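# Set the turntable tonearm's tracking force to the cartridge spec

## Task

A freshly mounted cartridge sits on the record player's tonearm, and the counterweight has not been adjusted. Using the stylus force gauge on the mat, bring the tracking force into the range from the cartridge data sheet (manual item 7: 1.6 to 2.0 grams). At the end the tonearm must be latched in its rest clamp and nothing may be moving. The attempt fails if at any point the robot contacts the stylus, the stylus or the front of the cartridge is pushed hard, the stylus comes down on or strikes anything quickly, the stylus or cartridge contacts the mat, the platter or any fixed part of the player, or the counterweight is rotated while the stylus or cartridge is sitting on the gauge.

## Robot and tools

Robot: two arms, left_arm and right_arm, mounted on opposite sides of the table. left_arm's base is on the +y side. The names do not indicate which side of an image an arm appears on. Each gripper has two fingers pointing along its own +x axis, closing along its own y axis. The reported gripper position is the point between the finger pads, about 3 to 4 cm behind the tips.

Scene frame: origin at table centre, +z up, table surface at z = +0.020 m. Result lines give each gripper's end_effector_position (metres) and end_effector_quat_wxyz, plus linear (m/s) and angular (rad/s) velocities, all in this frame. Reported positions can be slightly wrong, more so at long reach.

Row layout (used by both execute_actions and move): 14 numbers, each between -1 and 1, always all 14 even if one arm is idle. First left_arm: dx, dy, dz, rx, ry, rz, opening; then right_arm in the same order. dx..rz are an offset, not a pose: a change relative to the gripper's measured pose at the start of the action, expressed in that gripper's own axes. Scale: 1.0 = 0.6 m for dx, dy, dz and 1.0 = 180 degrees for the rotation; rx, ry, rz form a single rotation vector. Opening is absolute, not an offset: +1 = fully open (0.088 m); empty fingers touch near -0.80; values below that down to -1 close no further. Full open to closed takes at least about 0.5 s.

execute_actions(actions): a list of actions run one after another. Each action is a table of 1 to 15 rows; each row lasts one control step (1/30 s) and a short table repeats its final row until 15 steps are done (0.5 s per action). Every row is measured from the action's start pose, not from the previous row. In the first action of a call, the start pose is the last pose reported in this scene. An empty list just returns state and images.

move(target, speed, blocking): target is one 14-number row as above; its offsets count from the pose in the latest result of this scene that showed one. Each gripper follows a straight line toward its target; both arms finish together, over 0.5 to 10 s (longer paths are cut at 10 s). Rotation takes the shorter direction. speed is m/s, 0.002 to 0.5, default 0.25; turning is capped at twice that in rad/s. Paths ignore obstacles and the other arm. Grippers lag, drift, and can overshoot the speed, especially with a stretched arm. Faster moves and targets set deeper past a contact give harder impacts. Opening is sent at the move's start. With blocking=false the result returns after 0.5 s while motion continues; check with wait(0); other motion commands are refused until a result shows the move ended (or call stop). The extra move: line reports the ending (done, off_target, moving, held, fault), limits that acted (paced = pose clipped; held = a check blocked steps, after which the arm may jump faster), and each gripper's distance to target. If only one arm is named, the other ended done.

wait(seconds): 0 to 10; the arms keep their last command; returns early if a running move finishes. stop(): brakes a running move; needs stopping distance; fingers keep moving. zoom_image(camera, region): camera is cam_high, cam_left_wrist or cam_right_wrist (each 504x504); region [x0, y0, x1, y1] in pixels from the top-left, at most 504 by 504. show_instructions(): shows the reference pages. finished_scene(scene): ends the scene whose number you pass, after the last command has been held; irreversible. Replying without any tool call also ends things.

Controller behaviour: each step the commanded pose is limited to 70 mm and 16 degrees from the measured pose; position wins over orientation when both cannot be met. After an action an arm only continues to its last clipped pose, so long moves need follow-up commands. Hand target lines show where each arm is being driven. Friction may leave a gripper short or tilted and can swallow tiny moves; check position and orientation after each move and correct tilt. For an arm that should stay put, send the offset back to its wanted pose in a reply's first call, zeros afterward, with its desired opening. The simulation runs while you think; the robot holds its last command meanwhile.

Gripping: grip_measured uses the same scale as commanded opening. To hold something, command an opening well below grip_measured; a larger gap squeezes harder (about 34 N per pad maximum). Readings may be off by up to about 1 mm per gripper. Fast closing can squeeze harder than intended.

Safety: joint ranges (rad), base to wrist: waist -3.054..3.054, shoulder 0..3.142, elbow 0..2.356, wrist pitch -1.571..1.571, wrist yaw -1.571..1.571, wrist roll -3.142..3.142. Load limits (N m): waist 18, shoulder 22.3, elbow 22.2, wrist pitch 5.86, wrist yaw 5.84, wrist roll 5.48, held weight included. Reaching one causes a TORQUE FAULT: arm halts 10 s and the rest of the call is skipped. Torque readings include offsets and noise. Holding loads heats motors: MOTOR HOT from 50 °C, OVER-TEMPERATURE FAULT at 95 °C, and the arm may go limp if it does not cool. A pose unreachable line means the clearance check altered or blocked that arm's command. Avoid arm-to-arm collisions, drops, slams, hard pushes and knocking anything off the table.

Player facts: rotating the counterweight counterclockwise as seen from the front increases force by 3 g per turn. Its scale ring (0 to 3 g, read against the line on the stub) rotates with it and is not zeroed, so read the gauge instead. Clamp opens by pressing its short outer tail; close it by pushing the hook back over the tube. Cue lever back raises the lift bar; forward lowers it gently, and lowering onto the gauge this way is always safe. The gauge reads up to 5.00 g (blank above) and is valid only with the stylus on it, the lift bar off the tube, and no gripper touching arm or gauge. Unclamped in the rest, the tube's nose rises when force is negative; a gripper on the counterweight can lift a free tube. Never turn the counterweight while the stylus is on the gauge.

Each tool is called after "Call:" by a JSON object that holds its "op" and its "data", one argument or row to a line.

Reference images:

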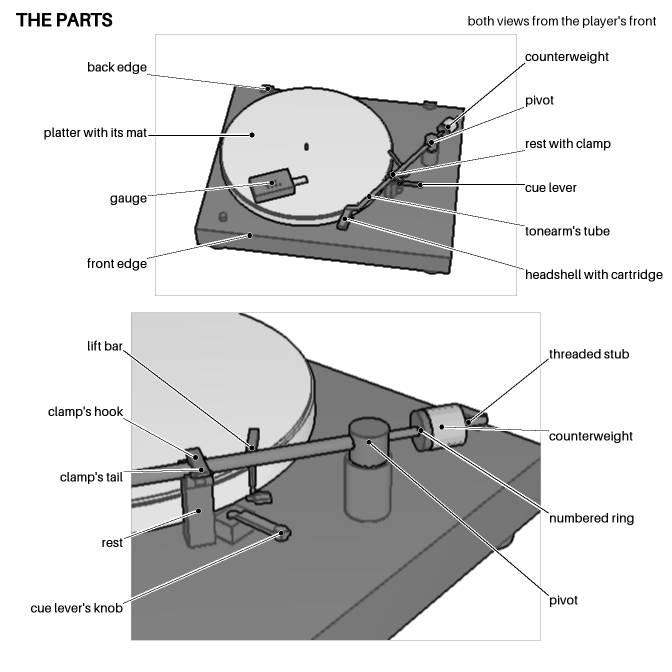

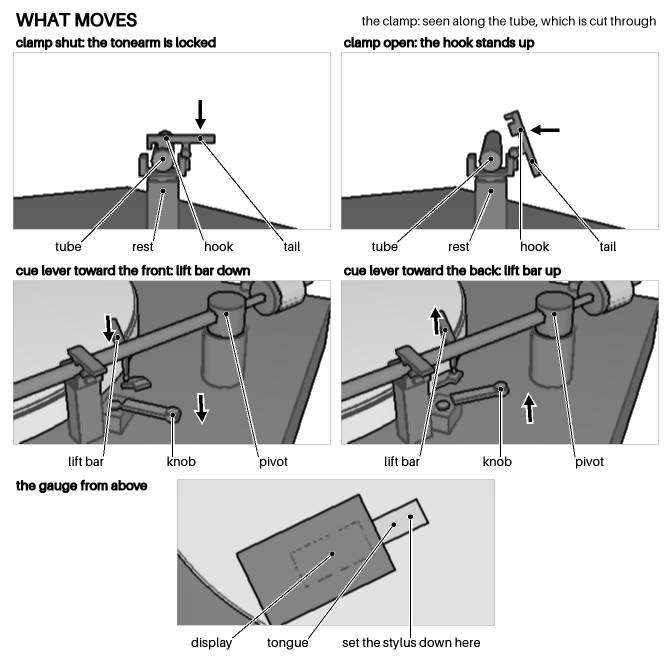

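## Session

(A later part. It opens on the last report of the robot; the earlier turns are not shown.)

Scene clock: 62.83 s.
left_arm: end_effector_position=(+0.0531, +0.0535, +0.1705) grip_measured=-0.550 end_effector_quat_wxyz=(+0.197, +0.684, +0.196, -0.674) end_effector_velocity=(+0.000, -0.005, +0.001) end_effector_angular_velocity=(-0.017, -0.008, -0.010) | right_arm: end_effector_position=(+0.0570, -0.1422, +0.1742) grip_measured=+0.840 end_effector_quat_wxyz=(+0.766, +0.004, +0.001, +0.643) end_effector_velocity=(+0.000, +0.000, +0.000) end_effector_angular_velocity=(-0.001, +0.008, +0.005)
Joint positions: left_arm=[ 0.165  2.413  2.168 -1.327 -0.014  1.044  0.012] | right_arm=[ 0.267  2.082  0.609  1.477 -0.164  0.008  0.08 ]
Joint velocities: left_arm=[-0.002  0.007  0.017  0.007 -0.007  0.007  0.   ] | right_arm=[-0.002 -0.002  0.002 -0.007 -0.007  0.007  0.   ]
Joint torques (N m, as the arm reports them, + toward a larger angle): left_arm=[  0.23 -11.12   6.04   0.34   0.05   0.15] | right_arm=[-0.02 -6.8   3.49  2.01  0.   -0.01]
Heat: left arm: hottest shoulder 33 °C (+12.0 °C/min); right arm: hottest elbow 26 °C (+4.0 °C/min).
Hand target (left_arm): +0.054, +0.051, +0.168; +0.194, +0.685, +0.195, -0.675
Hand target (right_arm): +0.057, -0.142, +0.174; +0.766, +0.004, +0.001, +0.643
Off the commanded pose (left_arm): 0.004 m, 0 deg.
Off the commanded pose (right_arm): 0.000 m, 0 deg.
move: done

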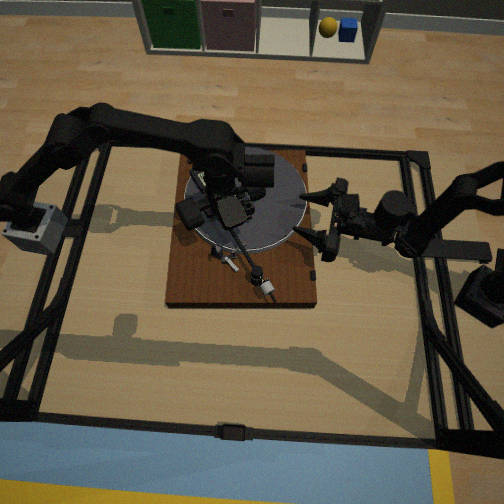

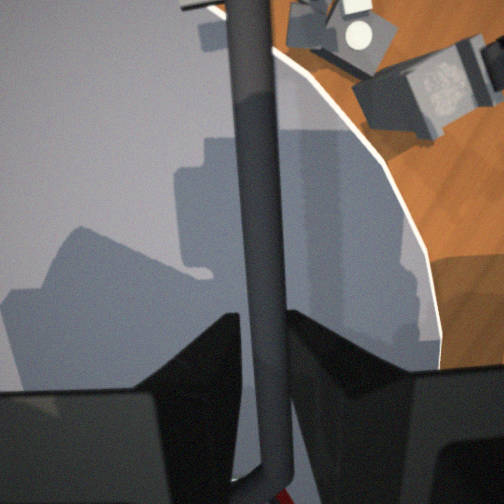

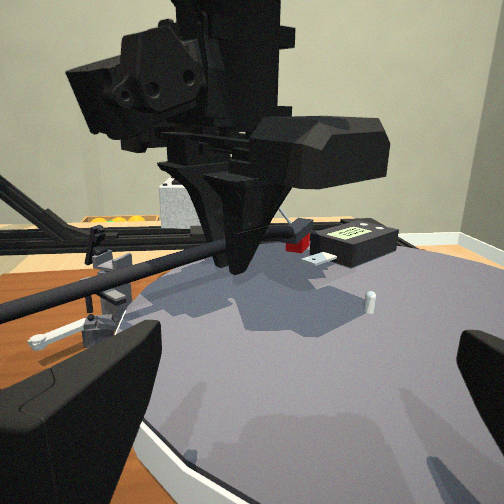

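Call:
{"op": "move", "data": {
  "target": [0,0,0,0,0,0,-0.4,0.082,-0.177,-0.025,0,0,0.15,-0.5],
  "speed": 0.2
}}

Scene clock: 67.27 s.
left_arm: end_effector_position=(+0.0532, +0.0533, +0.1704) grip_measured=-0.400 end_effector_quat_wxyz=(+0.196, +0.684, +0.195, -0.674) end_effector_velocity=(-0.000, -0.001, +0.001) end_effector_angular_velocity=(-0.007, -0.022, -0.000) | right_arm: end_effector_position=(+0.1684, -0.1120, +0.1661) grip_measured=-0.500 end_effector_quat_wxyz=(+0.596, +0.003, -0.009, +0.803) end_effector_velocity=(+0.001, -0.002, -0.002) end_effector_angular_velocity=(-0.011, +0.004, +0.015)
Joint positions: left_arm=[ 0.166  2.415  2.17  -1.329 -0.014  1.045  0.019] | right_arm=[-0.118  2.366  1.182  1.213 -1.018  0.013  0.015]
Joint velocities: left_arm=[-0.007 -0.002 -0.002  0.007 -0.022 -0.007 -0.   ] | right_arm=[-0.007  0.002  0.007 -0.022 -0.022 -0.007  0.   ]
Joint torques (N m, as the arm reports them, + toward a larger angle): left_arm=[ -0.03 -12.98   4.43   0.6    0.05  -0.06] | right_arm=[-0.2  -7.41  5.24  1.35 -0.13  0.16]
Heat: left arm: hottest shoulder 34 °C (+13.2 °C/min); right arm: hottest elbow 26 °C (+3.0 °C/min).
Hand target (left_arm): +0.053, +0.053, +0.171; +0.197, +0.684, +0.196, -0.674
Hand target (right_arm): +0.170, -0.112, +0.159; +0.595, +0.005, +0.000, +0.804
Off the commanded pose (left_arm): 0.000 m, 0 deg.
Off the commanded pose (right_arm): 0.008 m, 1 deg.
move: done

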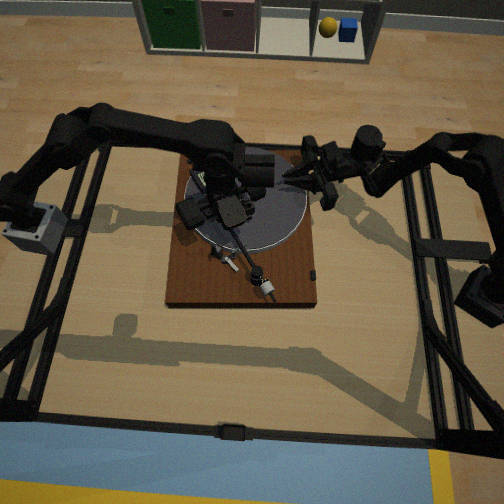

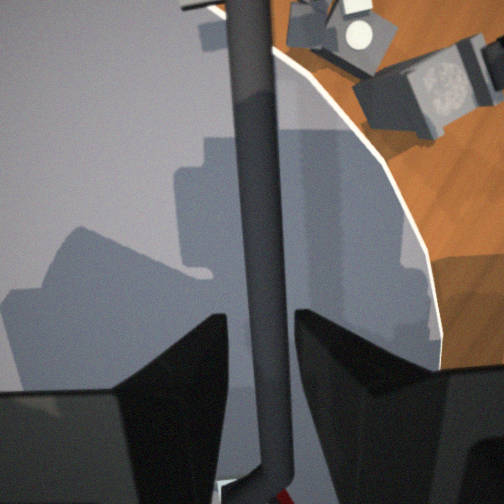

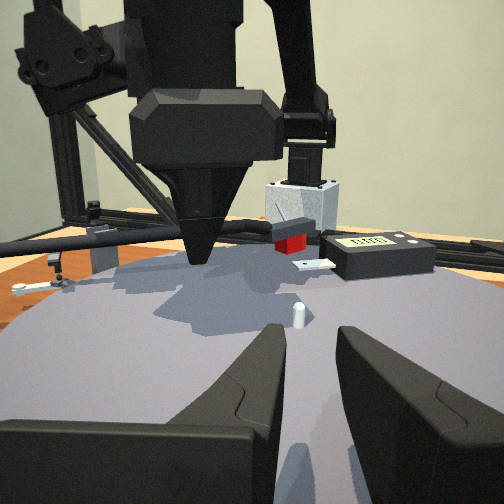

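Call:
{"op": "zoom_image", "data": {
  "camera": "cam_right_wrist",
  "region": [250, 195, 360, 285]
}}

Region (250, 195, 360, 285) of cam_right_wrist's 504x504 image, scaled by 4.582, with more detail than that image has; it fills the top 412 rows of this view, and the rest is white.

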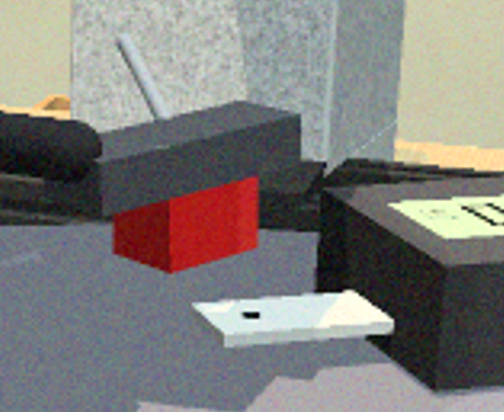

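Call:
{"op": "move", "data": {
  "target": [-0.09,-0.006,-0.03,0,0,0,0.2,0,0,0,0,0,0,-0.5],
  "speed": 0.12
}}

Scene clock: 70.63 s.
left_arm: end_effector_position=(+0.0652, +0.0677, +0.2189) grip_measured=+0.200 end_effector_quat_wxyz=(+0.192, +0.685, +0.202, -0.673) end_effector_velocity=(+0.002, -0.002, +0.007) end_effector_angular_velocity=(-0.016, -0.023, +0.004) | right_arm: end_effector_position=(+0.1684, -0.1118, +0.1657) grip_measured=-0.500 end_effector_quat_wxyz=(+0.595, +0.003, -0.008, +0.803) end_effector_velocity=(-0.000, -0.001, -0.003) end_effector_angular_velocity=(-0.019, +0.021, +0.005)
Joint positions: left_arm=[ 0.193  2.374  2.291 -1.505 -0.013  1.069  0.049] | right_arm=[-0.118  2.367  1.183  1.211 -1.019  0.013  0.015]
Joint velocities: left_arm=[-0.002 -0.002  0.022 -0.007 -0.022 -0.007  0.   ] | right_arm=[-0.002 -0.002 -0.002 -0.022 -0.007  0.007 -0.   ]
Joint torques (N m, as the arm reports them, + toward a larger angle): left_arm=[  0.13 -13.09   5.89   0.29   0.04   0.14] | right_arm=[-0.03 -9.37  4.41  1.68  0.04 -0.02]
Heat: left arm: hottest shoulder 34 °C (+12.1 °C/min); right arm: hottest elbow 26 °C (+3.0 °C/min).
Hand target (left_arm): +0.066, +0.066, +0.224; +0.196, +0.684, +0.196, -0.675
Hand target (right_arm): +0.168, -0.112, +0.166; +0.596, +0.003, -0.009, +0.803
Off the commanded pose (left_arm): 0.006 m, 1 deg.
Off the commanded pose (right_arm): 0.000 m, 0 deg.
move: done

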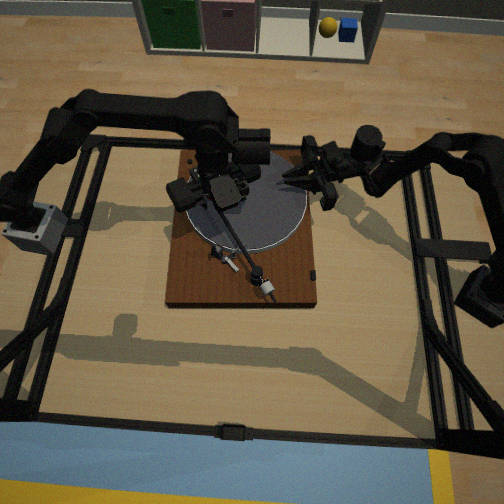

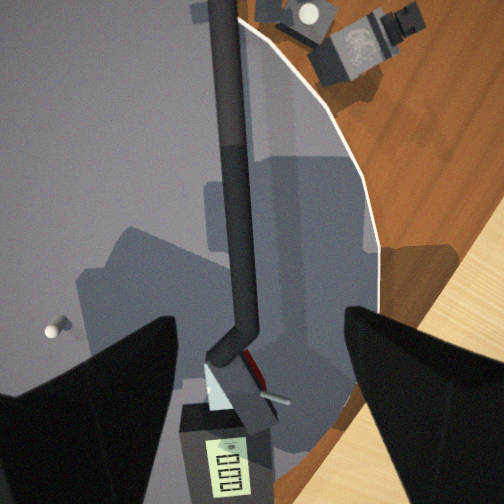

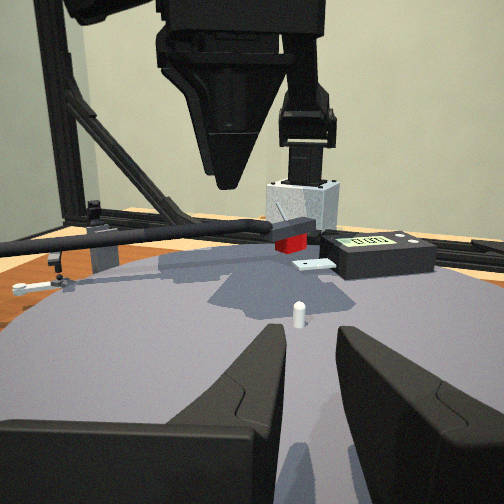

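Call:
{"op": "move", "data": {
  "target": [0.09,0.002,0.03,0.015,0,0,-0.2,0,0,0,0,0,0,-0.5],
  "speed": 0.1
}}

Scene clock: 72.93 s.
left_arm: end_effector_position=(+0.0521, +0.0559, +0.1715) grip_measured=-0.200 end_effector_quat_wxyz=(+0.184, +0.688, +0.183, -0.678) end_effector_velocity=(+0.002, +0.002, -0.002) end_effector_angular_velocity=(+0.013, -0.022, -0.010) | right_arm: end_effector_position=(+0.1684, -0.1118, +0.1659) grip_measured=-0.500 end_effector_quat_wxyz=(+0.595, +0.003, -0.009, +0.803) end_effector_velocity=(-0.000, -0.001, +0.004) end_effector_angular_velocity=(+0.011, -0.015, +0.005)
Joint positions: left_arm=[ 0.163  2.399  2.146 -1.319 -0.014  1.078  0.029] | right_arm=[-0.118  2.367  1.183  1.212 -1.019  0.013  0.015]
Joint velocities: left_arm=[-0.002  0.002 -0.002 -0.007 -0.022  0.007 -0.   ] | right_arm=[-0.002 -0.007 -0.002  0.007 -0.007 -0.007 -0.001]
Joint torques (N m, as the arm reports them, + toward a larger angle): left_arm=[ -0.17 -11.62   3.6    0.68   0.06   0.15] | right_arm=[-0.03 -9.28  4.54  1.6   0.   -0.01]
Heat: left arm: hottest shoulder 35 °C (+12.0 °C/min); right arm: hottest elbow 26 °C (+2.0 °C/min).
Hand target (left_arm): +0.051, +0.058, +0.165; +0.176, +0.690, +0.186, -0.677
Hand target (right_arm): +0.168, -0.112, +0.166; +0.595, +0.003, -0.009, +0.803
Off the commanded pose (left_arm): 0.007 m, 1 deg.
Off the commanded pose (right_arm): 0.000 m, 0 deg.
move: done

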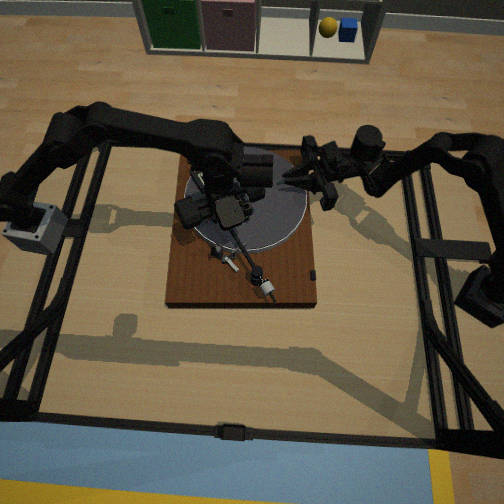

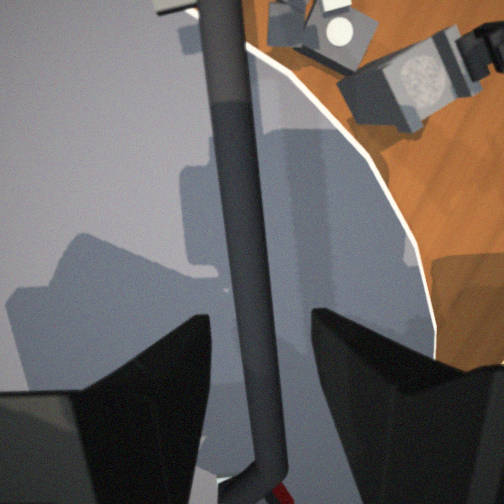

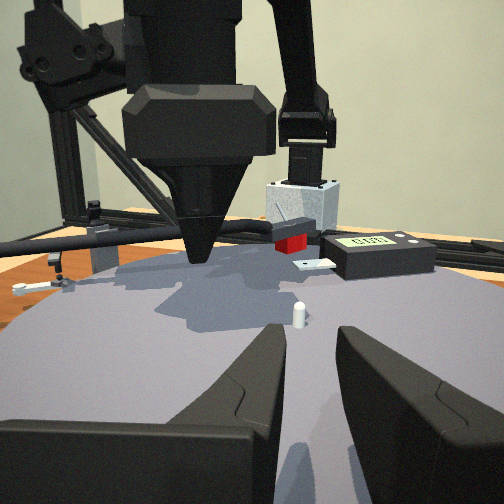

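Call:
{"op": "move", "data": {
  "target": [0.006,0.032,0,0.01,0,0,-0.2,0,0,0,0,0,0,-0.5],
  "speed": 0.025
}}

Scene clock: 74.40 s.
left_arm: end_effector_position=(+0.0603, +0.0412, +0.1709) grip_measured=-0.200 end_effector_quat_wxyz=(+0.176, +0.690, +0.173, -0.681) end_effector_velocity=(-0.002, -0.002, +0.001) end_effector_angular_velocity=(+0.002, +0.007, +0.005) | right_arm: end_effector_position=(+0.1684, -0.1118, +0.1660) grip_measured=-0.500 end_effector_quat_wxyz=(+0.595, +0.003, -0.009, +0.803) end_effector_velocity=(+0.001, -0.001, -0.002) end_effector_angular_velocity=(+0.000, -0.005, -0.010)
Joint positions: left_arm=[ 0.179  2.486  2.3   -1.383 -0.014  1.122  0.029] | right_arm=[-0.118  2.367  1.184  1.212 -1.019  0.013  0.015]
Joint velocities: left_arm=[-0.002  0.017  0.037 -0.022  0.007 -0.007 -0.   ] | right_arm=[-0.002  0.002 -0.007  0.007  0.007 -0.007 -0.   ]
Joint torques (N m, as the arm reports them, + toward a larger angle): left_arm=[  0.19 -11.4    6.15   0.33   0.05   0.13] | right_arm=[-0.03 -9.28  4.55  1.61  0.   -0.01]
Heat: left arm: hottest shoulder 35 °C (+11.2 °C/min); right arm: hottest elbow 26 °C (+2.0 °C/min).
Hand target (left_arm): +0.062, +0.039, +0.168; +0.174, +0.690, +0.172, -0.681
Hand target (right_arm): +0.168, -0.112, +0.166; +0.595, +0.003, -0.009, +0.803
Off the commanded pose (left_arm): 0.004 m, 0 deg.
Off the commanded pose (right_arm): 0.000 m, 0 deg.
move: done

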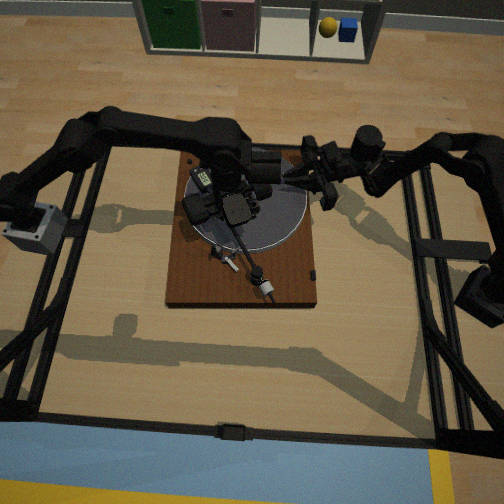

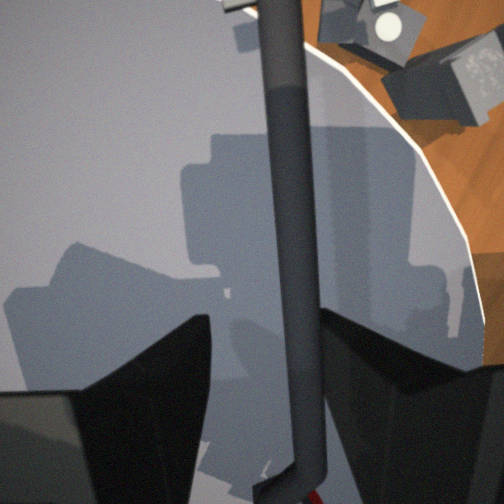

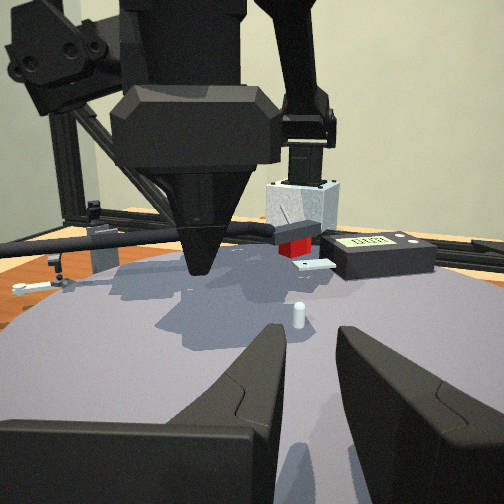

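Call:
{"op": "execute_actions", "data": {
  "actions": [
    [[0,0,0,0,0,0,-0.22,0,0,0,0,0,0,-0.5],[0,0,0,0,0,0,-0.24,0,0,0,0,0,0,-0.5],[0,0,0,0,0,0,-0.26,0,0,0,0,0,0,-0.5],[0,0,0,0,0,0,-0.28,0,0,0,0,0,0,-0.5],[0,0,0,0,0,0,-0.3,0,0,0,0,0,0,-0.5],[0,0,0,0,0,0,-0.32,0,0,0,0,0,0,-0.5],[0,0,0,0,0,0,-0.34,0,0,0,0,0,0,-0.5],[0,0,0,0,0,0,-0.36,0,0,0,0,0,0,-0.5],[0,0,0,0,0,0,-0.38,0,0,0,0,0,0,-0.5],[0,0,0,0,0,0,-0.4,0,0,0,0,0,0,-0.5],[0,0,0,0,0,0,-0.42,0,0,0,0,0,0,-0.5],[0,0,0,0,0,0,-0.43,0,0,0,0,0,0,-0.5],[0,0,0,0,0,0,-0.44,0,0,0,0,0,0,-0.5],[0,0,0,0,0,0,-0.45,0,0,0,0,0,0,-0.5],[0,0,0,0,0,0,-0.46,0,0,0,0,0,0,-0.5]],
    [[0,0,0,0,0,0,-0.46,0,0,0,0,0,0,-0.5],[0,0,0,0,0,0,-0.46,0,0,0,0,0,0,-0.5],[0,0,0,0,0,0,-0.46,0,0,0,0,0,0,-0.5],[0,0,0,0,0,0,-0.46,0,0,0,0,0,0,-0.5],[0,0,0,0,0,0,-0.46,0,0,0,0,0,0,-0.5],[0,0,0,0,0,0,-0.46,0,0,0,0,0,0,-0.5],[0,0,0,0,0,0,-0.46,0,0,0,0,0,0,-0.5],[0,0,0,0,0,0,-0.46,0,0,0,0,0,0,-0.5],[0,0,0,0,0,0,0.6,0,0,0,0,0,0,-0.5]]
  ]
}}

Call:
{"op": "move", "data": {
  "target": [-0.07,-0.015,-0.035,0,0,0,0.6,0,0,0,0,0,0,-0.5],
  "speed": 0.1
}}

Scene clock: 78.17 s.
left_arm: end_effector_position=(+0.0603, +0.0409, +0.1708) grip_measured=+0.345 end_effector_quat_wxyz=(+0.175, +0.690, +0.172, -0.681) end_effector_velocity=(+0.002, +0.002, +0.001) end_effector_angular_velocity=(+0.008, -0.022, +0.020) | right_arm: end_effector_position=(+0.1684, -0.1118, +0.1660) grip_measured=-0.500 end_effector_quat_wxyz=(+0.595, +0.003, -0.009, +0.803) end_effector_velocity=(-0.000, -0.001, +0.002) end_effector_angular_velocity=(+0.000, -0.006, +0.005)
Joint positions: left_arm=[ 0.179  2.488  2.304 -1.385 -0.014  1.123  0.056] | right_arm=[-0.118  2.367  1.184  1.212 -1.019  0.013  0.015]
Joint velocities: left_arm=[-0.002 -0.002 -0.002 -0.007 -0.022 -0.022  0.175] | right_arm=[-0.002 -0.007 -0.002 -0.007 -0.007 -0.007 -0.   ]
Joint torques (N m, as the arm reports them, + toward a larger angle): left_arm=[  0.01 -13.24   4.67   0.49   0.05  -0.01] | right_arm=[-0.01 -9.28  4.54  1.61  0.01 -0.01]
Heat: left arm: hottest shoulder 35 °C (+11.0 °C/min); right arm: hottest shoulder 26 °C (+1.0 °C/min).
Hand target (left_arm): +0.060, +0.041, +0.171; +0.175, +0.690, +0.172, -0.681
Hand target (right_arm): +0.168, -0.112, +0.166; +0.595, +0.003, -0.009, +0.803
Off the commanded pose (left_arm): 0.000 m, 0 deg.
Off the commanded pose (right_arm): 0.000 m, 0 deg.

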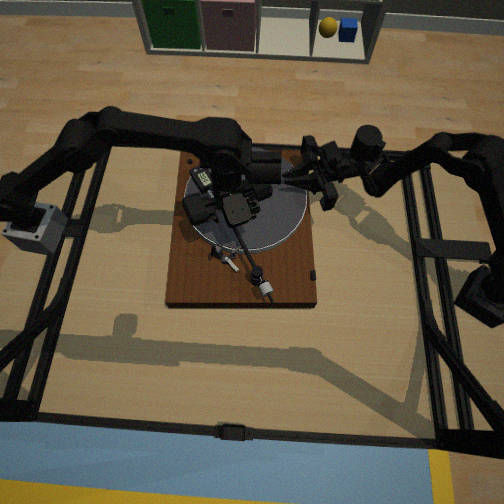

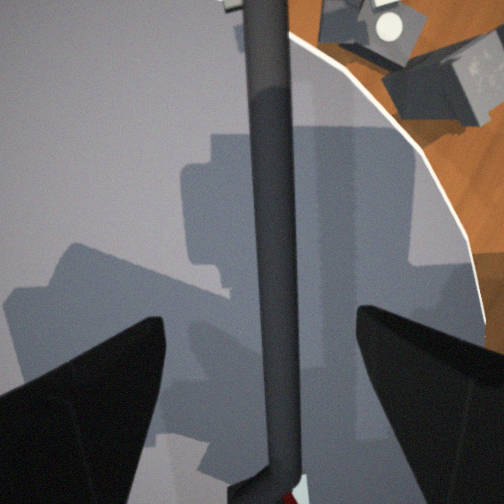

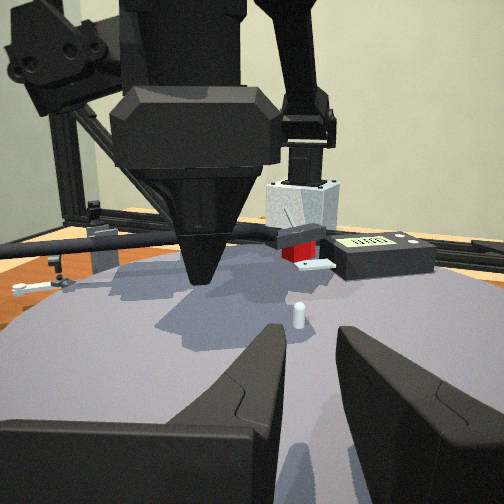

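Scene clock: 79.03 s.
left_arm: end_effector_position=(+0.0733, +0.0604, +0.2048) grip_measured=+0.600 end_effector_quat_wxyz=(+0.170, +0.691, +0.181, -0.679) end_effector_velocity=(+0.002, +0.003, +0.002) end_effector_angular_velocity=(+0.009, -0.021, +0.004) | right_arm: end_effector_position=(+0.1684, -0.1118, +0.1660) grip_measured=-0.500 end_effector_quat_wxyz=(+0.595, +0.003, -0.009, +0.803) end_effector_velocity=(-0.003, -0.003, -0.007) end_effector_angular_velocity=(-0.026, +0.028, +0.020)
Joint positions: left_arm=[ 0.21   2.413  2.304 -1.479 -0.014  1.149  0.068] | right_arm=[-0.118  2.367  1.184  1.212 -1.019  0.013  0.015]
Joint velocities: left_arm=[-0.002 -0.007 -0.007 -0.007 -0.022 -0.007 -0.   ] | right_arm=[-0.002  0.002 -0.007 -0.022 -0.022  0.007 -0.   ]
Joint torques (N m, as the arm reports them, + toward a larger angle): left_arm=[  0.16 -14.16   5.81   0.3    0.05   0.14] | right_arm=[-0.02 -9.28  4.55  1.61  0.01 -0.01]
Heat: left arm: hottest shoulder 36 °C (+12.0 °C/min); right arm: hottest shoulder 26 °C (+1.0 °C/min).
Hand target (left_arm): +0.074, +0.059, +0.213; +0.175, +0.690, +0.172, -0.681
Hand target (right_arm): +0.168, -0.112, +0.166; +0.595, +0.003, -0.009, +0.803
Off the commanded pose (left_arm): 0.008 m, 1 deg.
Off the commanded pose (right_arm): 0.000 m, 0 deg.
move: done

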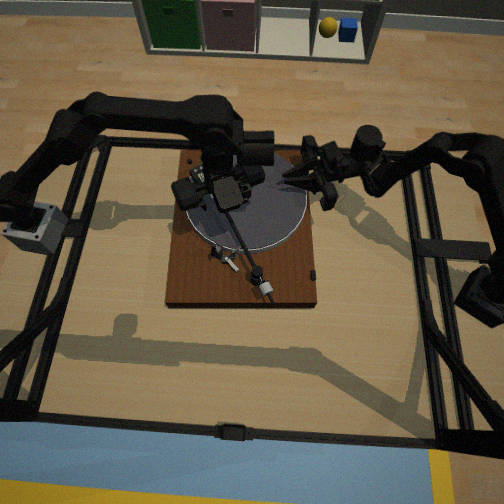

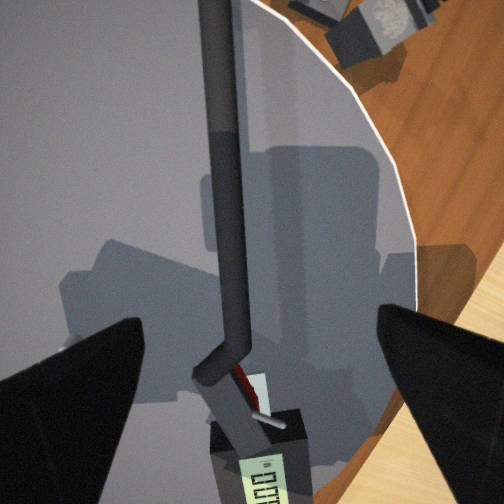

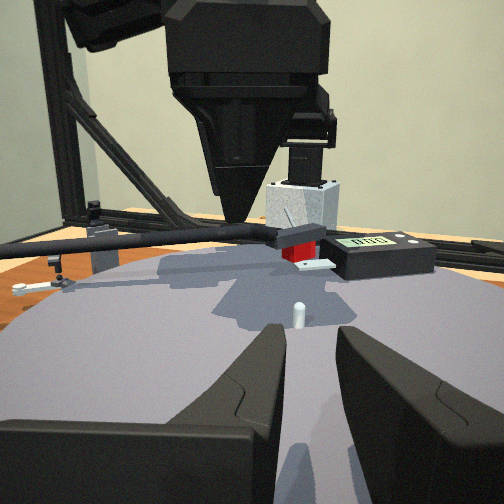

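Call:
{"op": "zoom_image", "data": {
  "camera": "cam_left_wrist",
  "region": [170, 330, 340, 500]
}}

Call:
{"op": "zoom_image", "data": {
  "camera": "cam_right_wrist",
  "region": [265, 210, 355, 285]
}}

Region (170, 330, 340, 500) of cam_left_wrist's 504x504 image, scaled by 2.965, with more detail than that image has.

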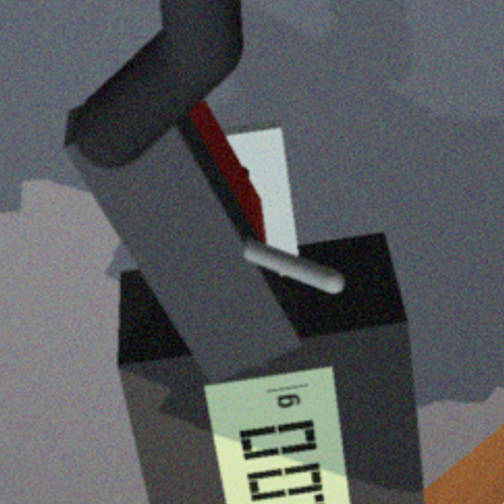

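Region (265, 210, 355, 285) of cam_right_wrist's 504x504 image, scaled by 5.600, with more detail than that image has.

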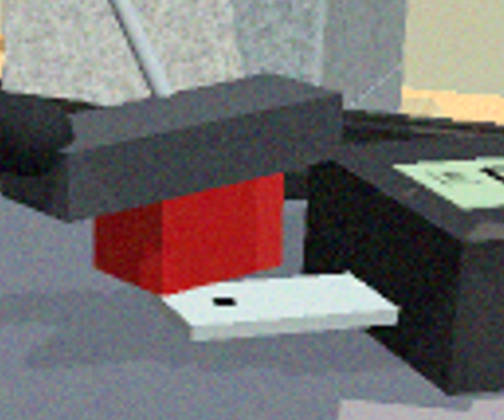

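Call:
{"op": "move", "data": {
  "target": [0.068,-0.003,0.035,0,0,0,0.0,0,0,0,0,0,0,-0.5],
  "speed": 0.1
}}

Scene clock: 81.37 s.
left_arm: end_effector_position=(+0.0552, +0.0504, +0.1712) grip_measured=+0.000 end_effector_quat_wxyz=(+0.175, +0.690, +0.173, -0.681) end_effector_velocity=(+0.002, +0.002, +0.001) end_effector_angular_velocity=(+0.007, -0.007, +0.039) | right_arm: end_effector_position=(+0.1684, -0.1118, +0.1662) grip_measured=-0.500 end_effector_quat_wxyz=(+0.595, +0.003, -0.009, +0.803) end_effector_velocity=(-0.000, -0.001, +0.002) end_effector_angular_velocity=(+0.000, -0.006, +0.005)
Joint positions: left_arm=[ 0.169  2.429  2.199 -1.341 -0.014  1.113  0.039] | right_arm=[-0.118  2.366  1.184  1.212 -1.019  0.013  0.015]
Joint velocities: left_arm=[ 0.002 -0.002 -0.002 -0.007 -0.007 -0.037 -0.   ] | right_arm=[-0.002 -0.007 -0.002 -0.007 -0.007 -0.007 -0.   ]
Joint torques (N m, as the arm reports them, + toward a larger angle): left_arm=[ -0.08 -11.7    3.59   0.67   0.06  -0.18] | right_arm=[-0.02 -9.28  4.54  1.61  0.01 -0.01]
Heat: left arm: hottest shoulder 36 °C (+11.2 °C/min); right arm: hottest shoulder 27 °C (+2.0 °C/min).
Hand target (left_arm): +0.054, +0.053, +0.164; +0.170, +0.691, +0.181, -0.679
Hand target (right_arm): +0.168, -0.112, +0.166; +0.595, +0.003, -0.009, +0.803
Off the commanded pose (left_arm): 0.008 m, 1 deg.
Off the commanded pose (right_arm): 0.000 m, 0 deg.
move: done

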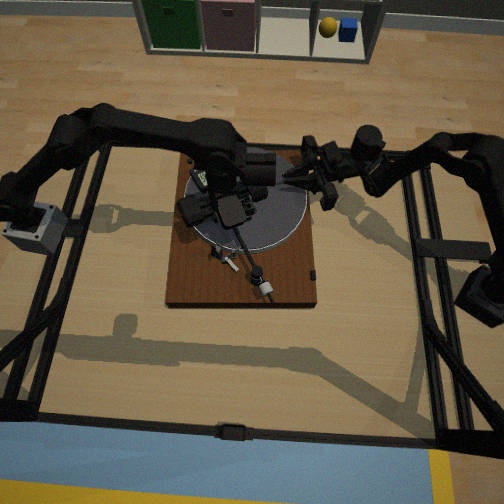

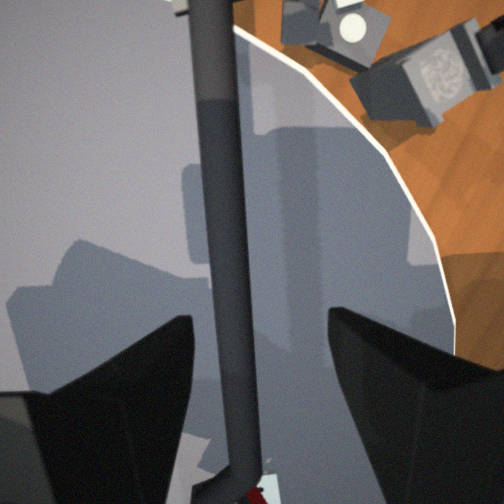

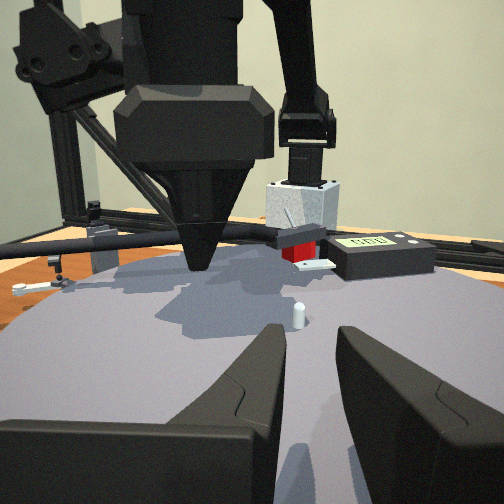

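Call:
{"op": "execute_actions", "data": {
  "actions": [
    [[0,0,0,0,0,0,-0.15,0,0,0,0,0,0,-0.5],[0,0,0,0,0,0,-0.25,0,0,0,0,0,0,-0.5],[0,0,0,0,0,0,-0.28,0,0,0,0,0,0,-0.5],[0,0,0,0,0,0,-0.3,0,0,0,0,0,0,-0.5],[0,0,0,0,0,0,-0.32,0,0,0,0,0,0,-0.5],[0,0,0,0,0,0,-0.34,0,0,0,0,0,0,-0.5],[0,0,0,0,0,0,-0.36,0,0,0,0,0,0,-0.5],[0,0,0,0,0,0,-0.38,0,0,0,0,0,0,-0.5],[0,0,0,0,0,0,-0.4,0,0,0,0,0,0,-0.5],[0,0,0,0,0,0,-0.42,0,0,0,0,0,0,-0.5],[0,0,0,0,0,0,-0.43,0,0,0,0,0,0,-0.5],[0,0,0,0,0,0,-0.44,0,0,0,0,0,0,-0.5],[0,0,0,0,0,0,-0.45,0,0,0,0,0,0,-0.5],[0,0,0,0,0,0,-0.46,0,0,0,0,0,0,-0.5]],
    [[0,0,0,0,0,0,-0.46,0,0,0,0,0,0,-0.5],[0,0,0,0,0,0,-0.46,0,0,0,0,0,0,-0.5],[0,0,0,0,0,0,-0.46,0,0,0,0,0,0,-0.5],[0,0,0,0,0,0,-0.46,0,0,0,0,0,0,-0.5],[0,0,0,0,0,0,-0.46,0,0,0,0,0,0,-0.5],[0,0,0,0,0,0,-0.46,0,0,0,0,0,0,-0.5],[0,0,0,0,0,0,0.3,0,0,0,0,0,0,-0.5]]
  ]
}}

Call:
{"op": "move", "data": {
  "target": [-0.075,0,-0.02,0,0,0,0.3,0,0,0,0,0,0,-0.5],
  "speed": 0.1
}}

Call:
{"op": "zoom_image", "data": {
  "camera": "cam_left_wrist",
  "region": [170, 330, 340, 500]
}}

Scene clock: 84.00 s.
left_arm: end_effector_position=(+0.0552, +0.0504, +0.1711) grip_measured=+0.258 end_effector_quat_wxyz=(+0.175, +0.690, +0.173, -0.681) end_effector_velocity=(-0.000, +0.002, +0.001) end_effector_angular_velocity=(+0.008, -0.007, -0.010) | right_arm: end_effector_position=(+0.1684, -0.1118, +0.1662) grip_measured=-0.500 end_effector_quat_wxyz=(+0.595, +0.003, -0.009, +0.803) end_effector_velocity=(-0.005, -0.001, -0.001) end_effector_angular_velocity=(+0.000, -0.017, +0.024)
Joint positions: left_arm=[ 0.169  2.429  2.198 -1.34  -0.014  1.113  0.052] | right_arm=[-0.118  2.366  1.184  1.212 -1.019  0.013  0.015]
Joint velocities: left_arm=[-0.002 -0.002 -0.002 -0.007 -0.007  0.007  0.018] | right_arm=[ 0.002 -0.002 -0.002 -0.007 -0.022 -0.022 -0.   ]
Joint torques (N m, as the arm reports them, + toward a larger angle): left_arm=[  0.   -12.89   4.67   0.5    0.04  -0.01] | right_arm=[-0.02 -9.28  4.54  1.61  0.01 -0.01]
Heat: left arm: hottest shoulder 37 °C (+12.0 °C/min); right arm: hottest shoulder 27 °C (+2.0 °C/min).
Hand target (left_arm): +0.055, +0.050, +0.171; +0.175, +0.690, +0.173, -0.681
Hand target (right_arm): +0.168, -0.112, +0.166; +0.595, +0.003, -0.009, +0.803
Off the commanded pose (left_arm): 0.000 m, 0 deg.
Off the commanded pose (right_arm): 0.000 m, 0 deg.

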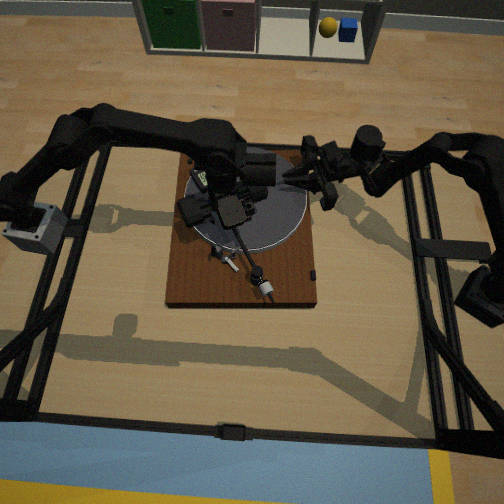

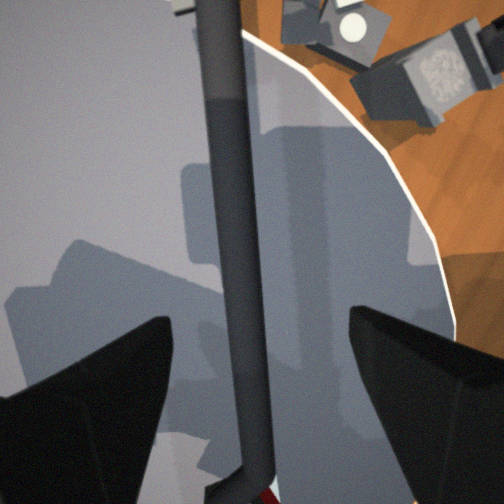

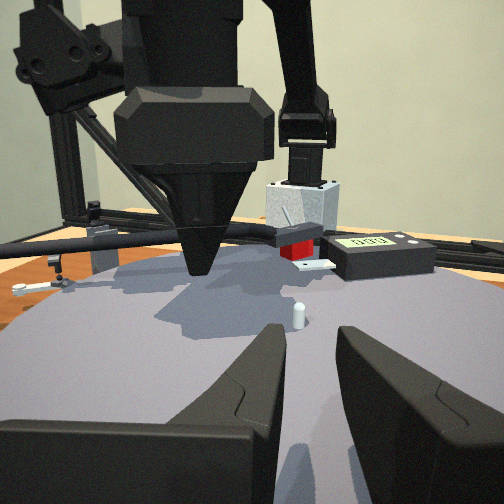

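Scene clock: 84.90 s.
left_arm: end_effector_position=(+0.0642, +0.0583, +0.2083) grip_measured=+0.300 end_effector_quat_wxyz=(+0.170, +0.691, +0.180, -0.679) end_effector_velocity=(-0.000, +0.003, +0.005) end_effector_angular_velocity=(+0.008, -0.007, +0.005) | right_arm: end_effector_position=(+0.1684, -0.1118, +0.1662) grip_measured=-0.500 end_effector_quat_wxyz=(+0.595, +0.003, -0.009, +0.803) end_effector_velocity=(-0.000, -0.001, +0.002) end_effector_angular_velocity=(-0.004, +0.008, +0.005)
Joint positions: left_arm=[ 0.19   2.427  2.342 -1.504 -0.014  1.13   0.054] | right_arm=[-0.118  2.366  1.184  1.212 -1.019  0.013  0.015]
Joint velocities: left_arm=[-0.002 -0.007  0.007 -0.022 -0.007 -0.007 -0.   ] | right_arm=[-0.002 -0.007 -0.002 -0.007 -0.007  0.007 -0.   ]
Joint torques (N m, as the arm reports them, + toward a larger angle): left_arm=[  0.19 -13.96   6.18   0.29   0.05   0.16] | right_arm=[-0.02 -9.29  4.54  1.61  0.01 -0.01]
Heat: left arm: hottest shoulder 37 °C (+11.1 °C/min); right arm: hottest shoulder 27 °C (+2.0 °C/min).
Hand target (left_arm): +0.065, +0.056, +0.216; +0.176, +0.690, +0.172, -0.681
Hand target (right_arm): +0.168, -0.112, +0.166; +0.595, +0.003, -0.009, +0.803
Off the commanded pose (left_arm): 0.008 m, 1 deg.
Off the commanded pose (right_arm): 0.000 m, 0 deg.
joint sent to its limit (left arm) — the command would take joint 3 (elbow) past its upper limit, so that joint was sent only as far as its limit.
move: done

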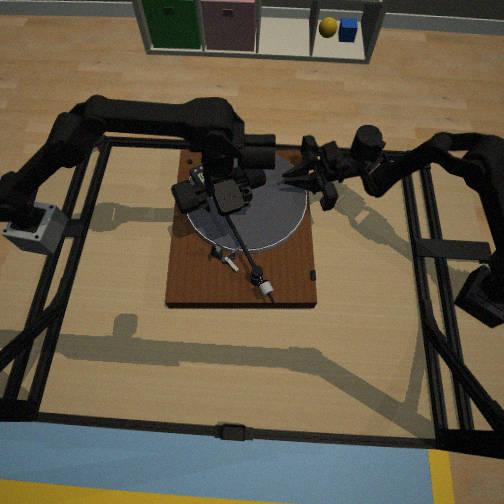

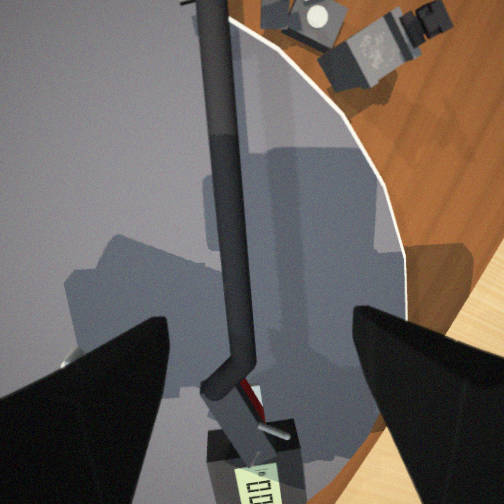

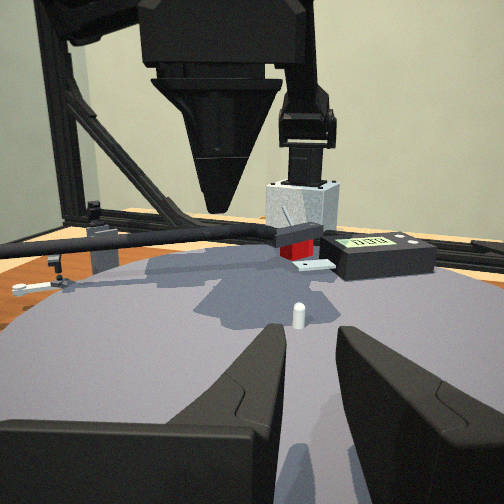

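Region (170, 330, 340, 500) of cam_left_wrist's 504x504 image, scaled by 2.965, with more detail than that image has.

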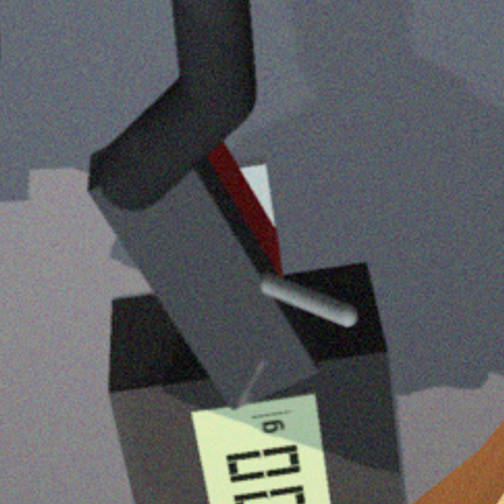

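Call:
{"op": "move", "data": {
  "target": [0.013,-0.057,0.203,0,0,0.12,-0.4,0,0,0,0,0,0,-0.5],
  "speed": 0.2
}}

Scene clock: 88.17 s.
left_arm: end_effector_position=(-0.0611, +0.0287, +0.1957) grip_measured=-0.400 end_effector_quat_wxyz=(+0.290, +0.713, +0.047, -0.637) end_effector_velocity=(+0.003, +0.003, -0.001) end_effector_angular_velocity=(+0.005, -0.022, +0.010) | right_arm: end_effector_position=(+0.1684, -0.1118, +0.1662) grip_measured=-0.500 end_effector_quat_wxyz=(+0.595, +0.003, -0.009, +0.803) end_effector_velocity=(-0.000, -0.001, +0.002) end_effector_angular_velocity=(-0.004, +0.008, +0.005)
Joint positions: left_arm=[-0.139  2.297  2.019 -1.039 -0.261  0.846  0.019] | right_arm=[-0.118  2.366  1.184  1.212 -1.019  0.013  0.015]
Joint velocities: left_arm=[-0.002 -0.002 -0.007 -0.007 -0.022 -0.007  0.   ] | right_arm=[-0.002 -0.007 -0.002 -0.007 -0.007  0.007  0.   ]
Joint torques (N m, as the arm reports them, + toward a larger angle): left_arm=[  0.17 -14.44   3.73   1.17  -0.36  -0.21] | right_arm=[-0.02 -9.26  4.55  1.61  0.01 -0.01]
Heat: left arm: hottest shoulder 38 °C (+12.0 °C/min); right arm: hottest shoulder 28 °C (+3.0 °C/min).
Hand target (left_arm): -0.059, +0.030, +0.199; +0.295, +0.712, +0.047, -0.635
Hand target (right_arm): +0.168, -0.112, +0.166; +0.595, +0.003, -0.009, +0.803
Off the commanded pose (left_arm): 0.004 m, 1 deg.
Off the commanded pose (right_arm): 0.000 m, 0 deg.
move: done

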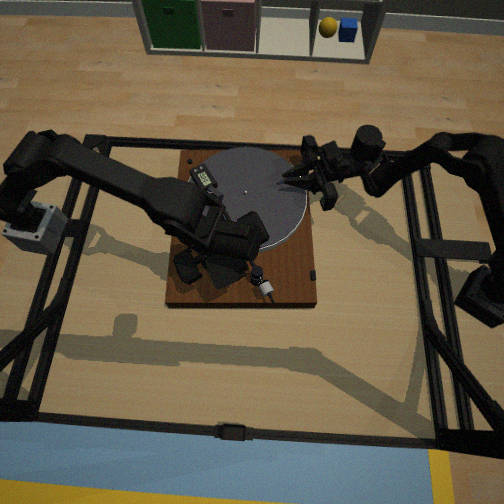

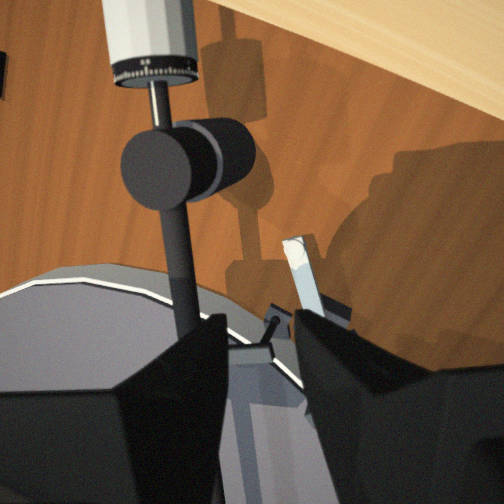

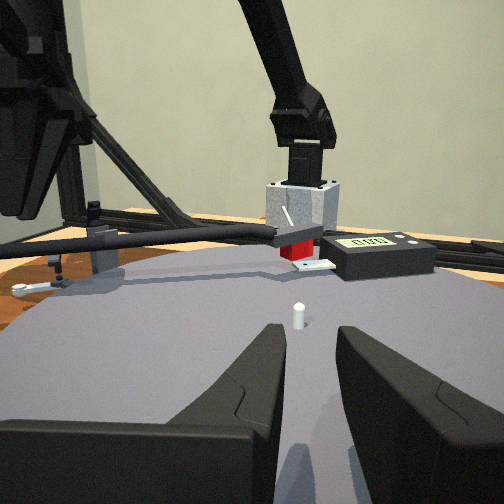

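Call:
{"op": "move", "data": {
  "target": [0.065,-0.033,-0.003,0,0,0,-0.4,0,0,0,0,0,0,-0.5],
  "speed": 0.08
}}

Scene clock: 89.87 s.
left_arm: end_effector_position=(-0.0605, +0.0310, +0.1572) grip_measured=-0.400 end_effector_quat_wxyz=(+0.294, +0.711, +0.044, -0.638) end_effector_velocity=(+0.001, +0.003, -0.001) end_effector_angular_velocity=(+0.009, -0.008, +0.006) | right_arm: end_effector_position=(+0.1684, -0.1118, +0.1664) grip_measured=-0.500 end_effector_quat_wxyz=(+0.595, +0.003, -0.009, +0.803) end_effector_velocity=(-0.000, -0.001, +0.004) end_effector_angular_velocity=(+0.011, -0.015, +0.005)
Joint positions: left_arm=[-0.139  2.297  1.862 -0.871 -0.262  0.846  0.019] | right_arm=[-0.118  2.366  1.184  1.212 -1.019  0.013  0.015]
Joint velocities: left_arm=[-0.002 -0.002 -0.007 -0.007 -0.007 -0.007 -0.   ] | right_arm=[-0.002 -0.007 -0.002  0.007 -0.007 -0.007  0.   ]
Joint torques (N m, as the arm reports them, + toward a larger angle): left_arm=[ -0.19 -12.31   3.57   1.17  -0.16  -0.11] | right_arm=[-0.03 -9.28  4.54  1.6   0.01 -0.01]
Heat: left arm: hottest shoulder 38 °C (+11.1 °C/min); right arm: hottest shoulder 28 °C (+3.0 °C/min).
Hand target (left_arm): -0.061, +0.034, +0.152; +0.290, +0.713, +0.047, -0.637
Hand target (right_arm): +0.168, -0.112, +0.166; +0.595, +0.003, -0.009, +0.803
Off the commanded pose (left_arm): 0.006 m, 1 deg.
Off the commanded pose (right_arm): 0.000 m, 0 deg.
move: done

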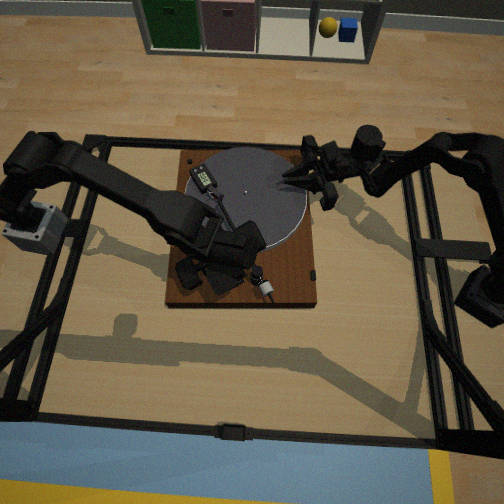

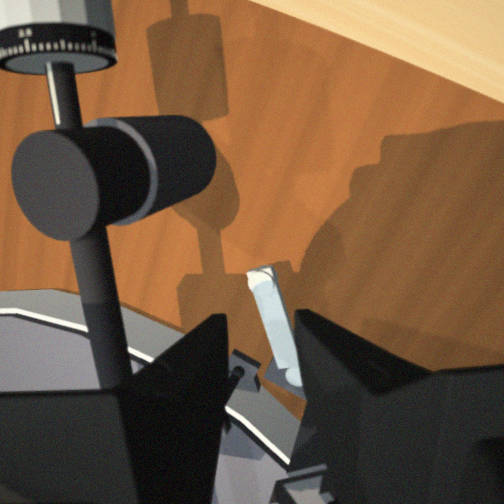

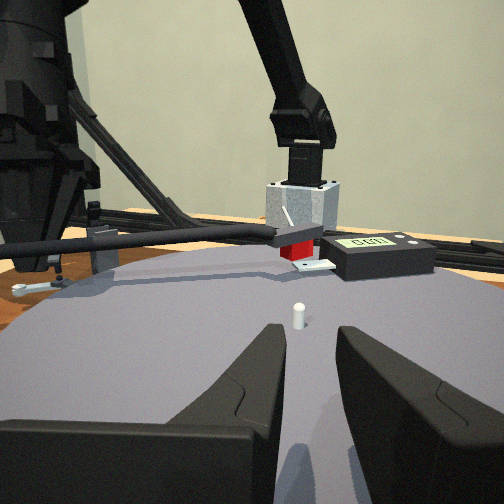

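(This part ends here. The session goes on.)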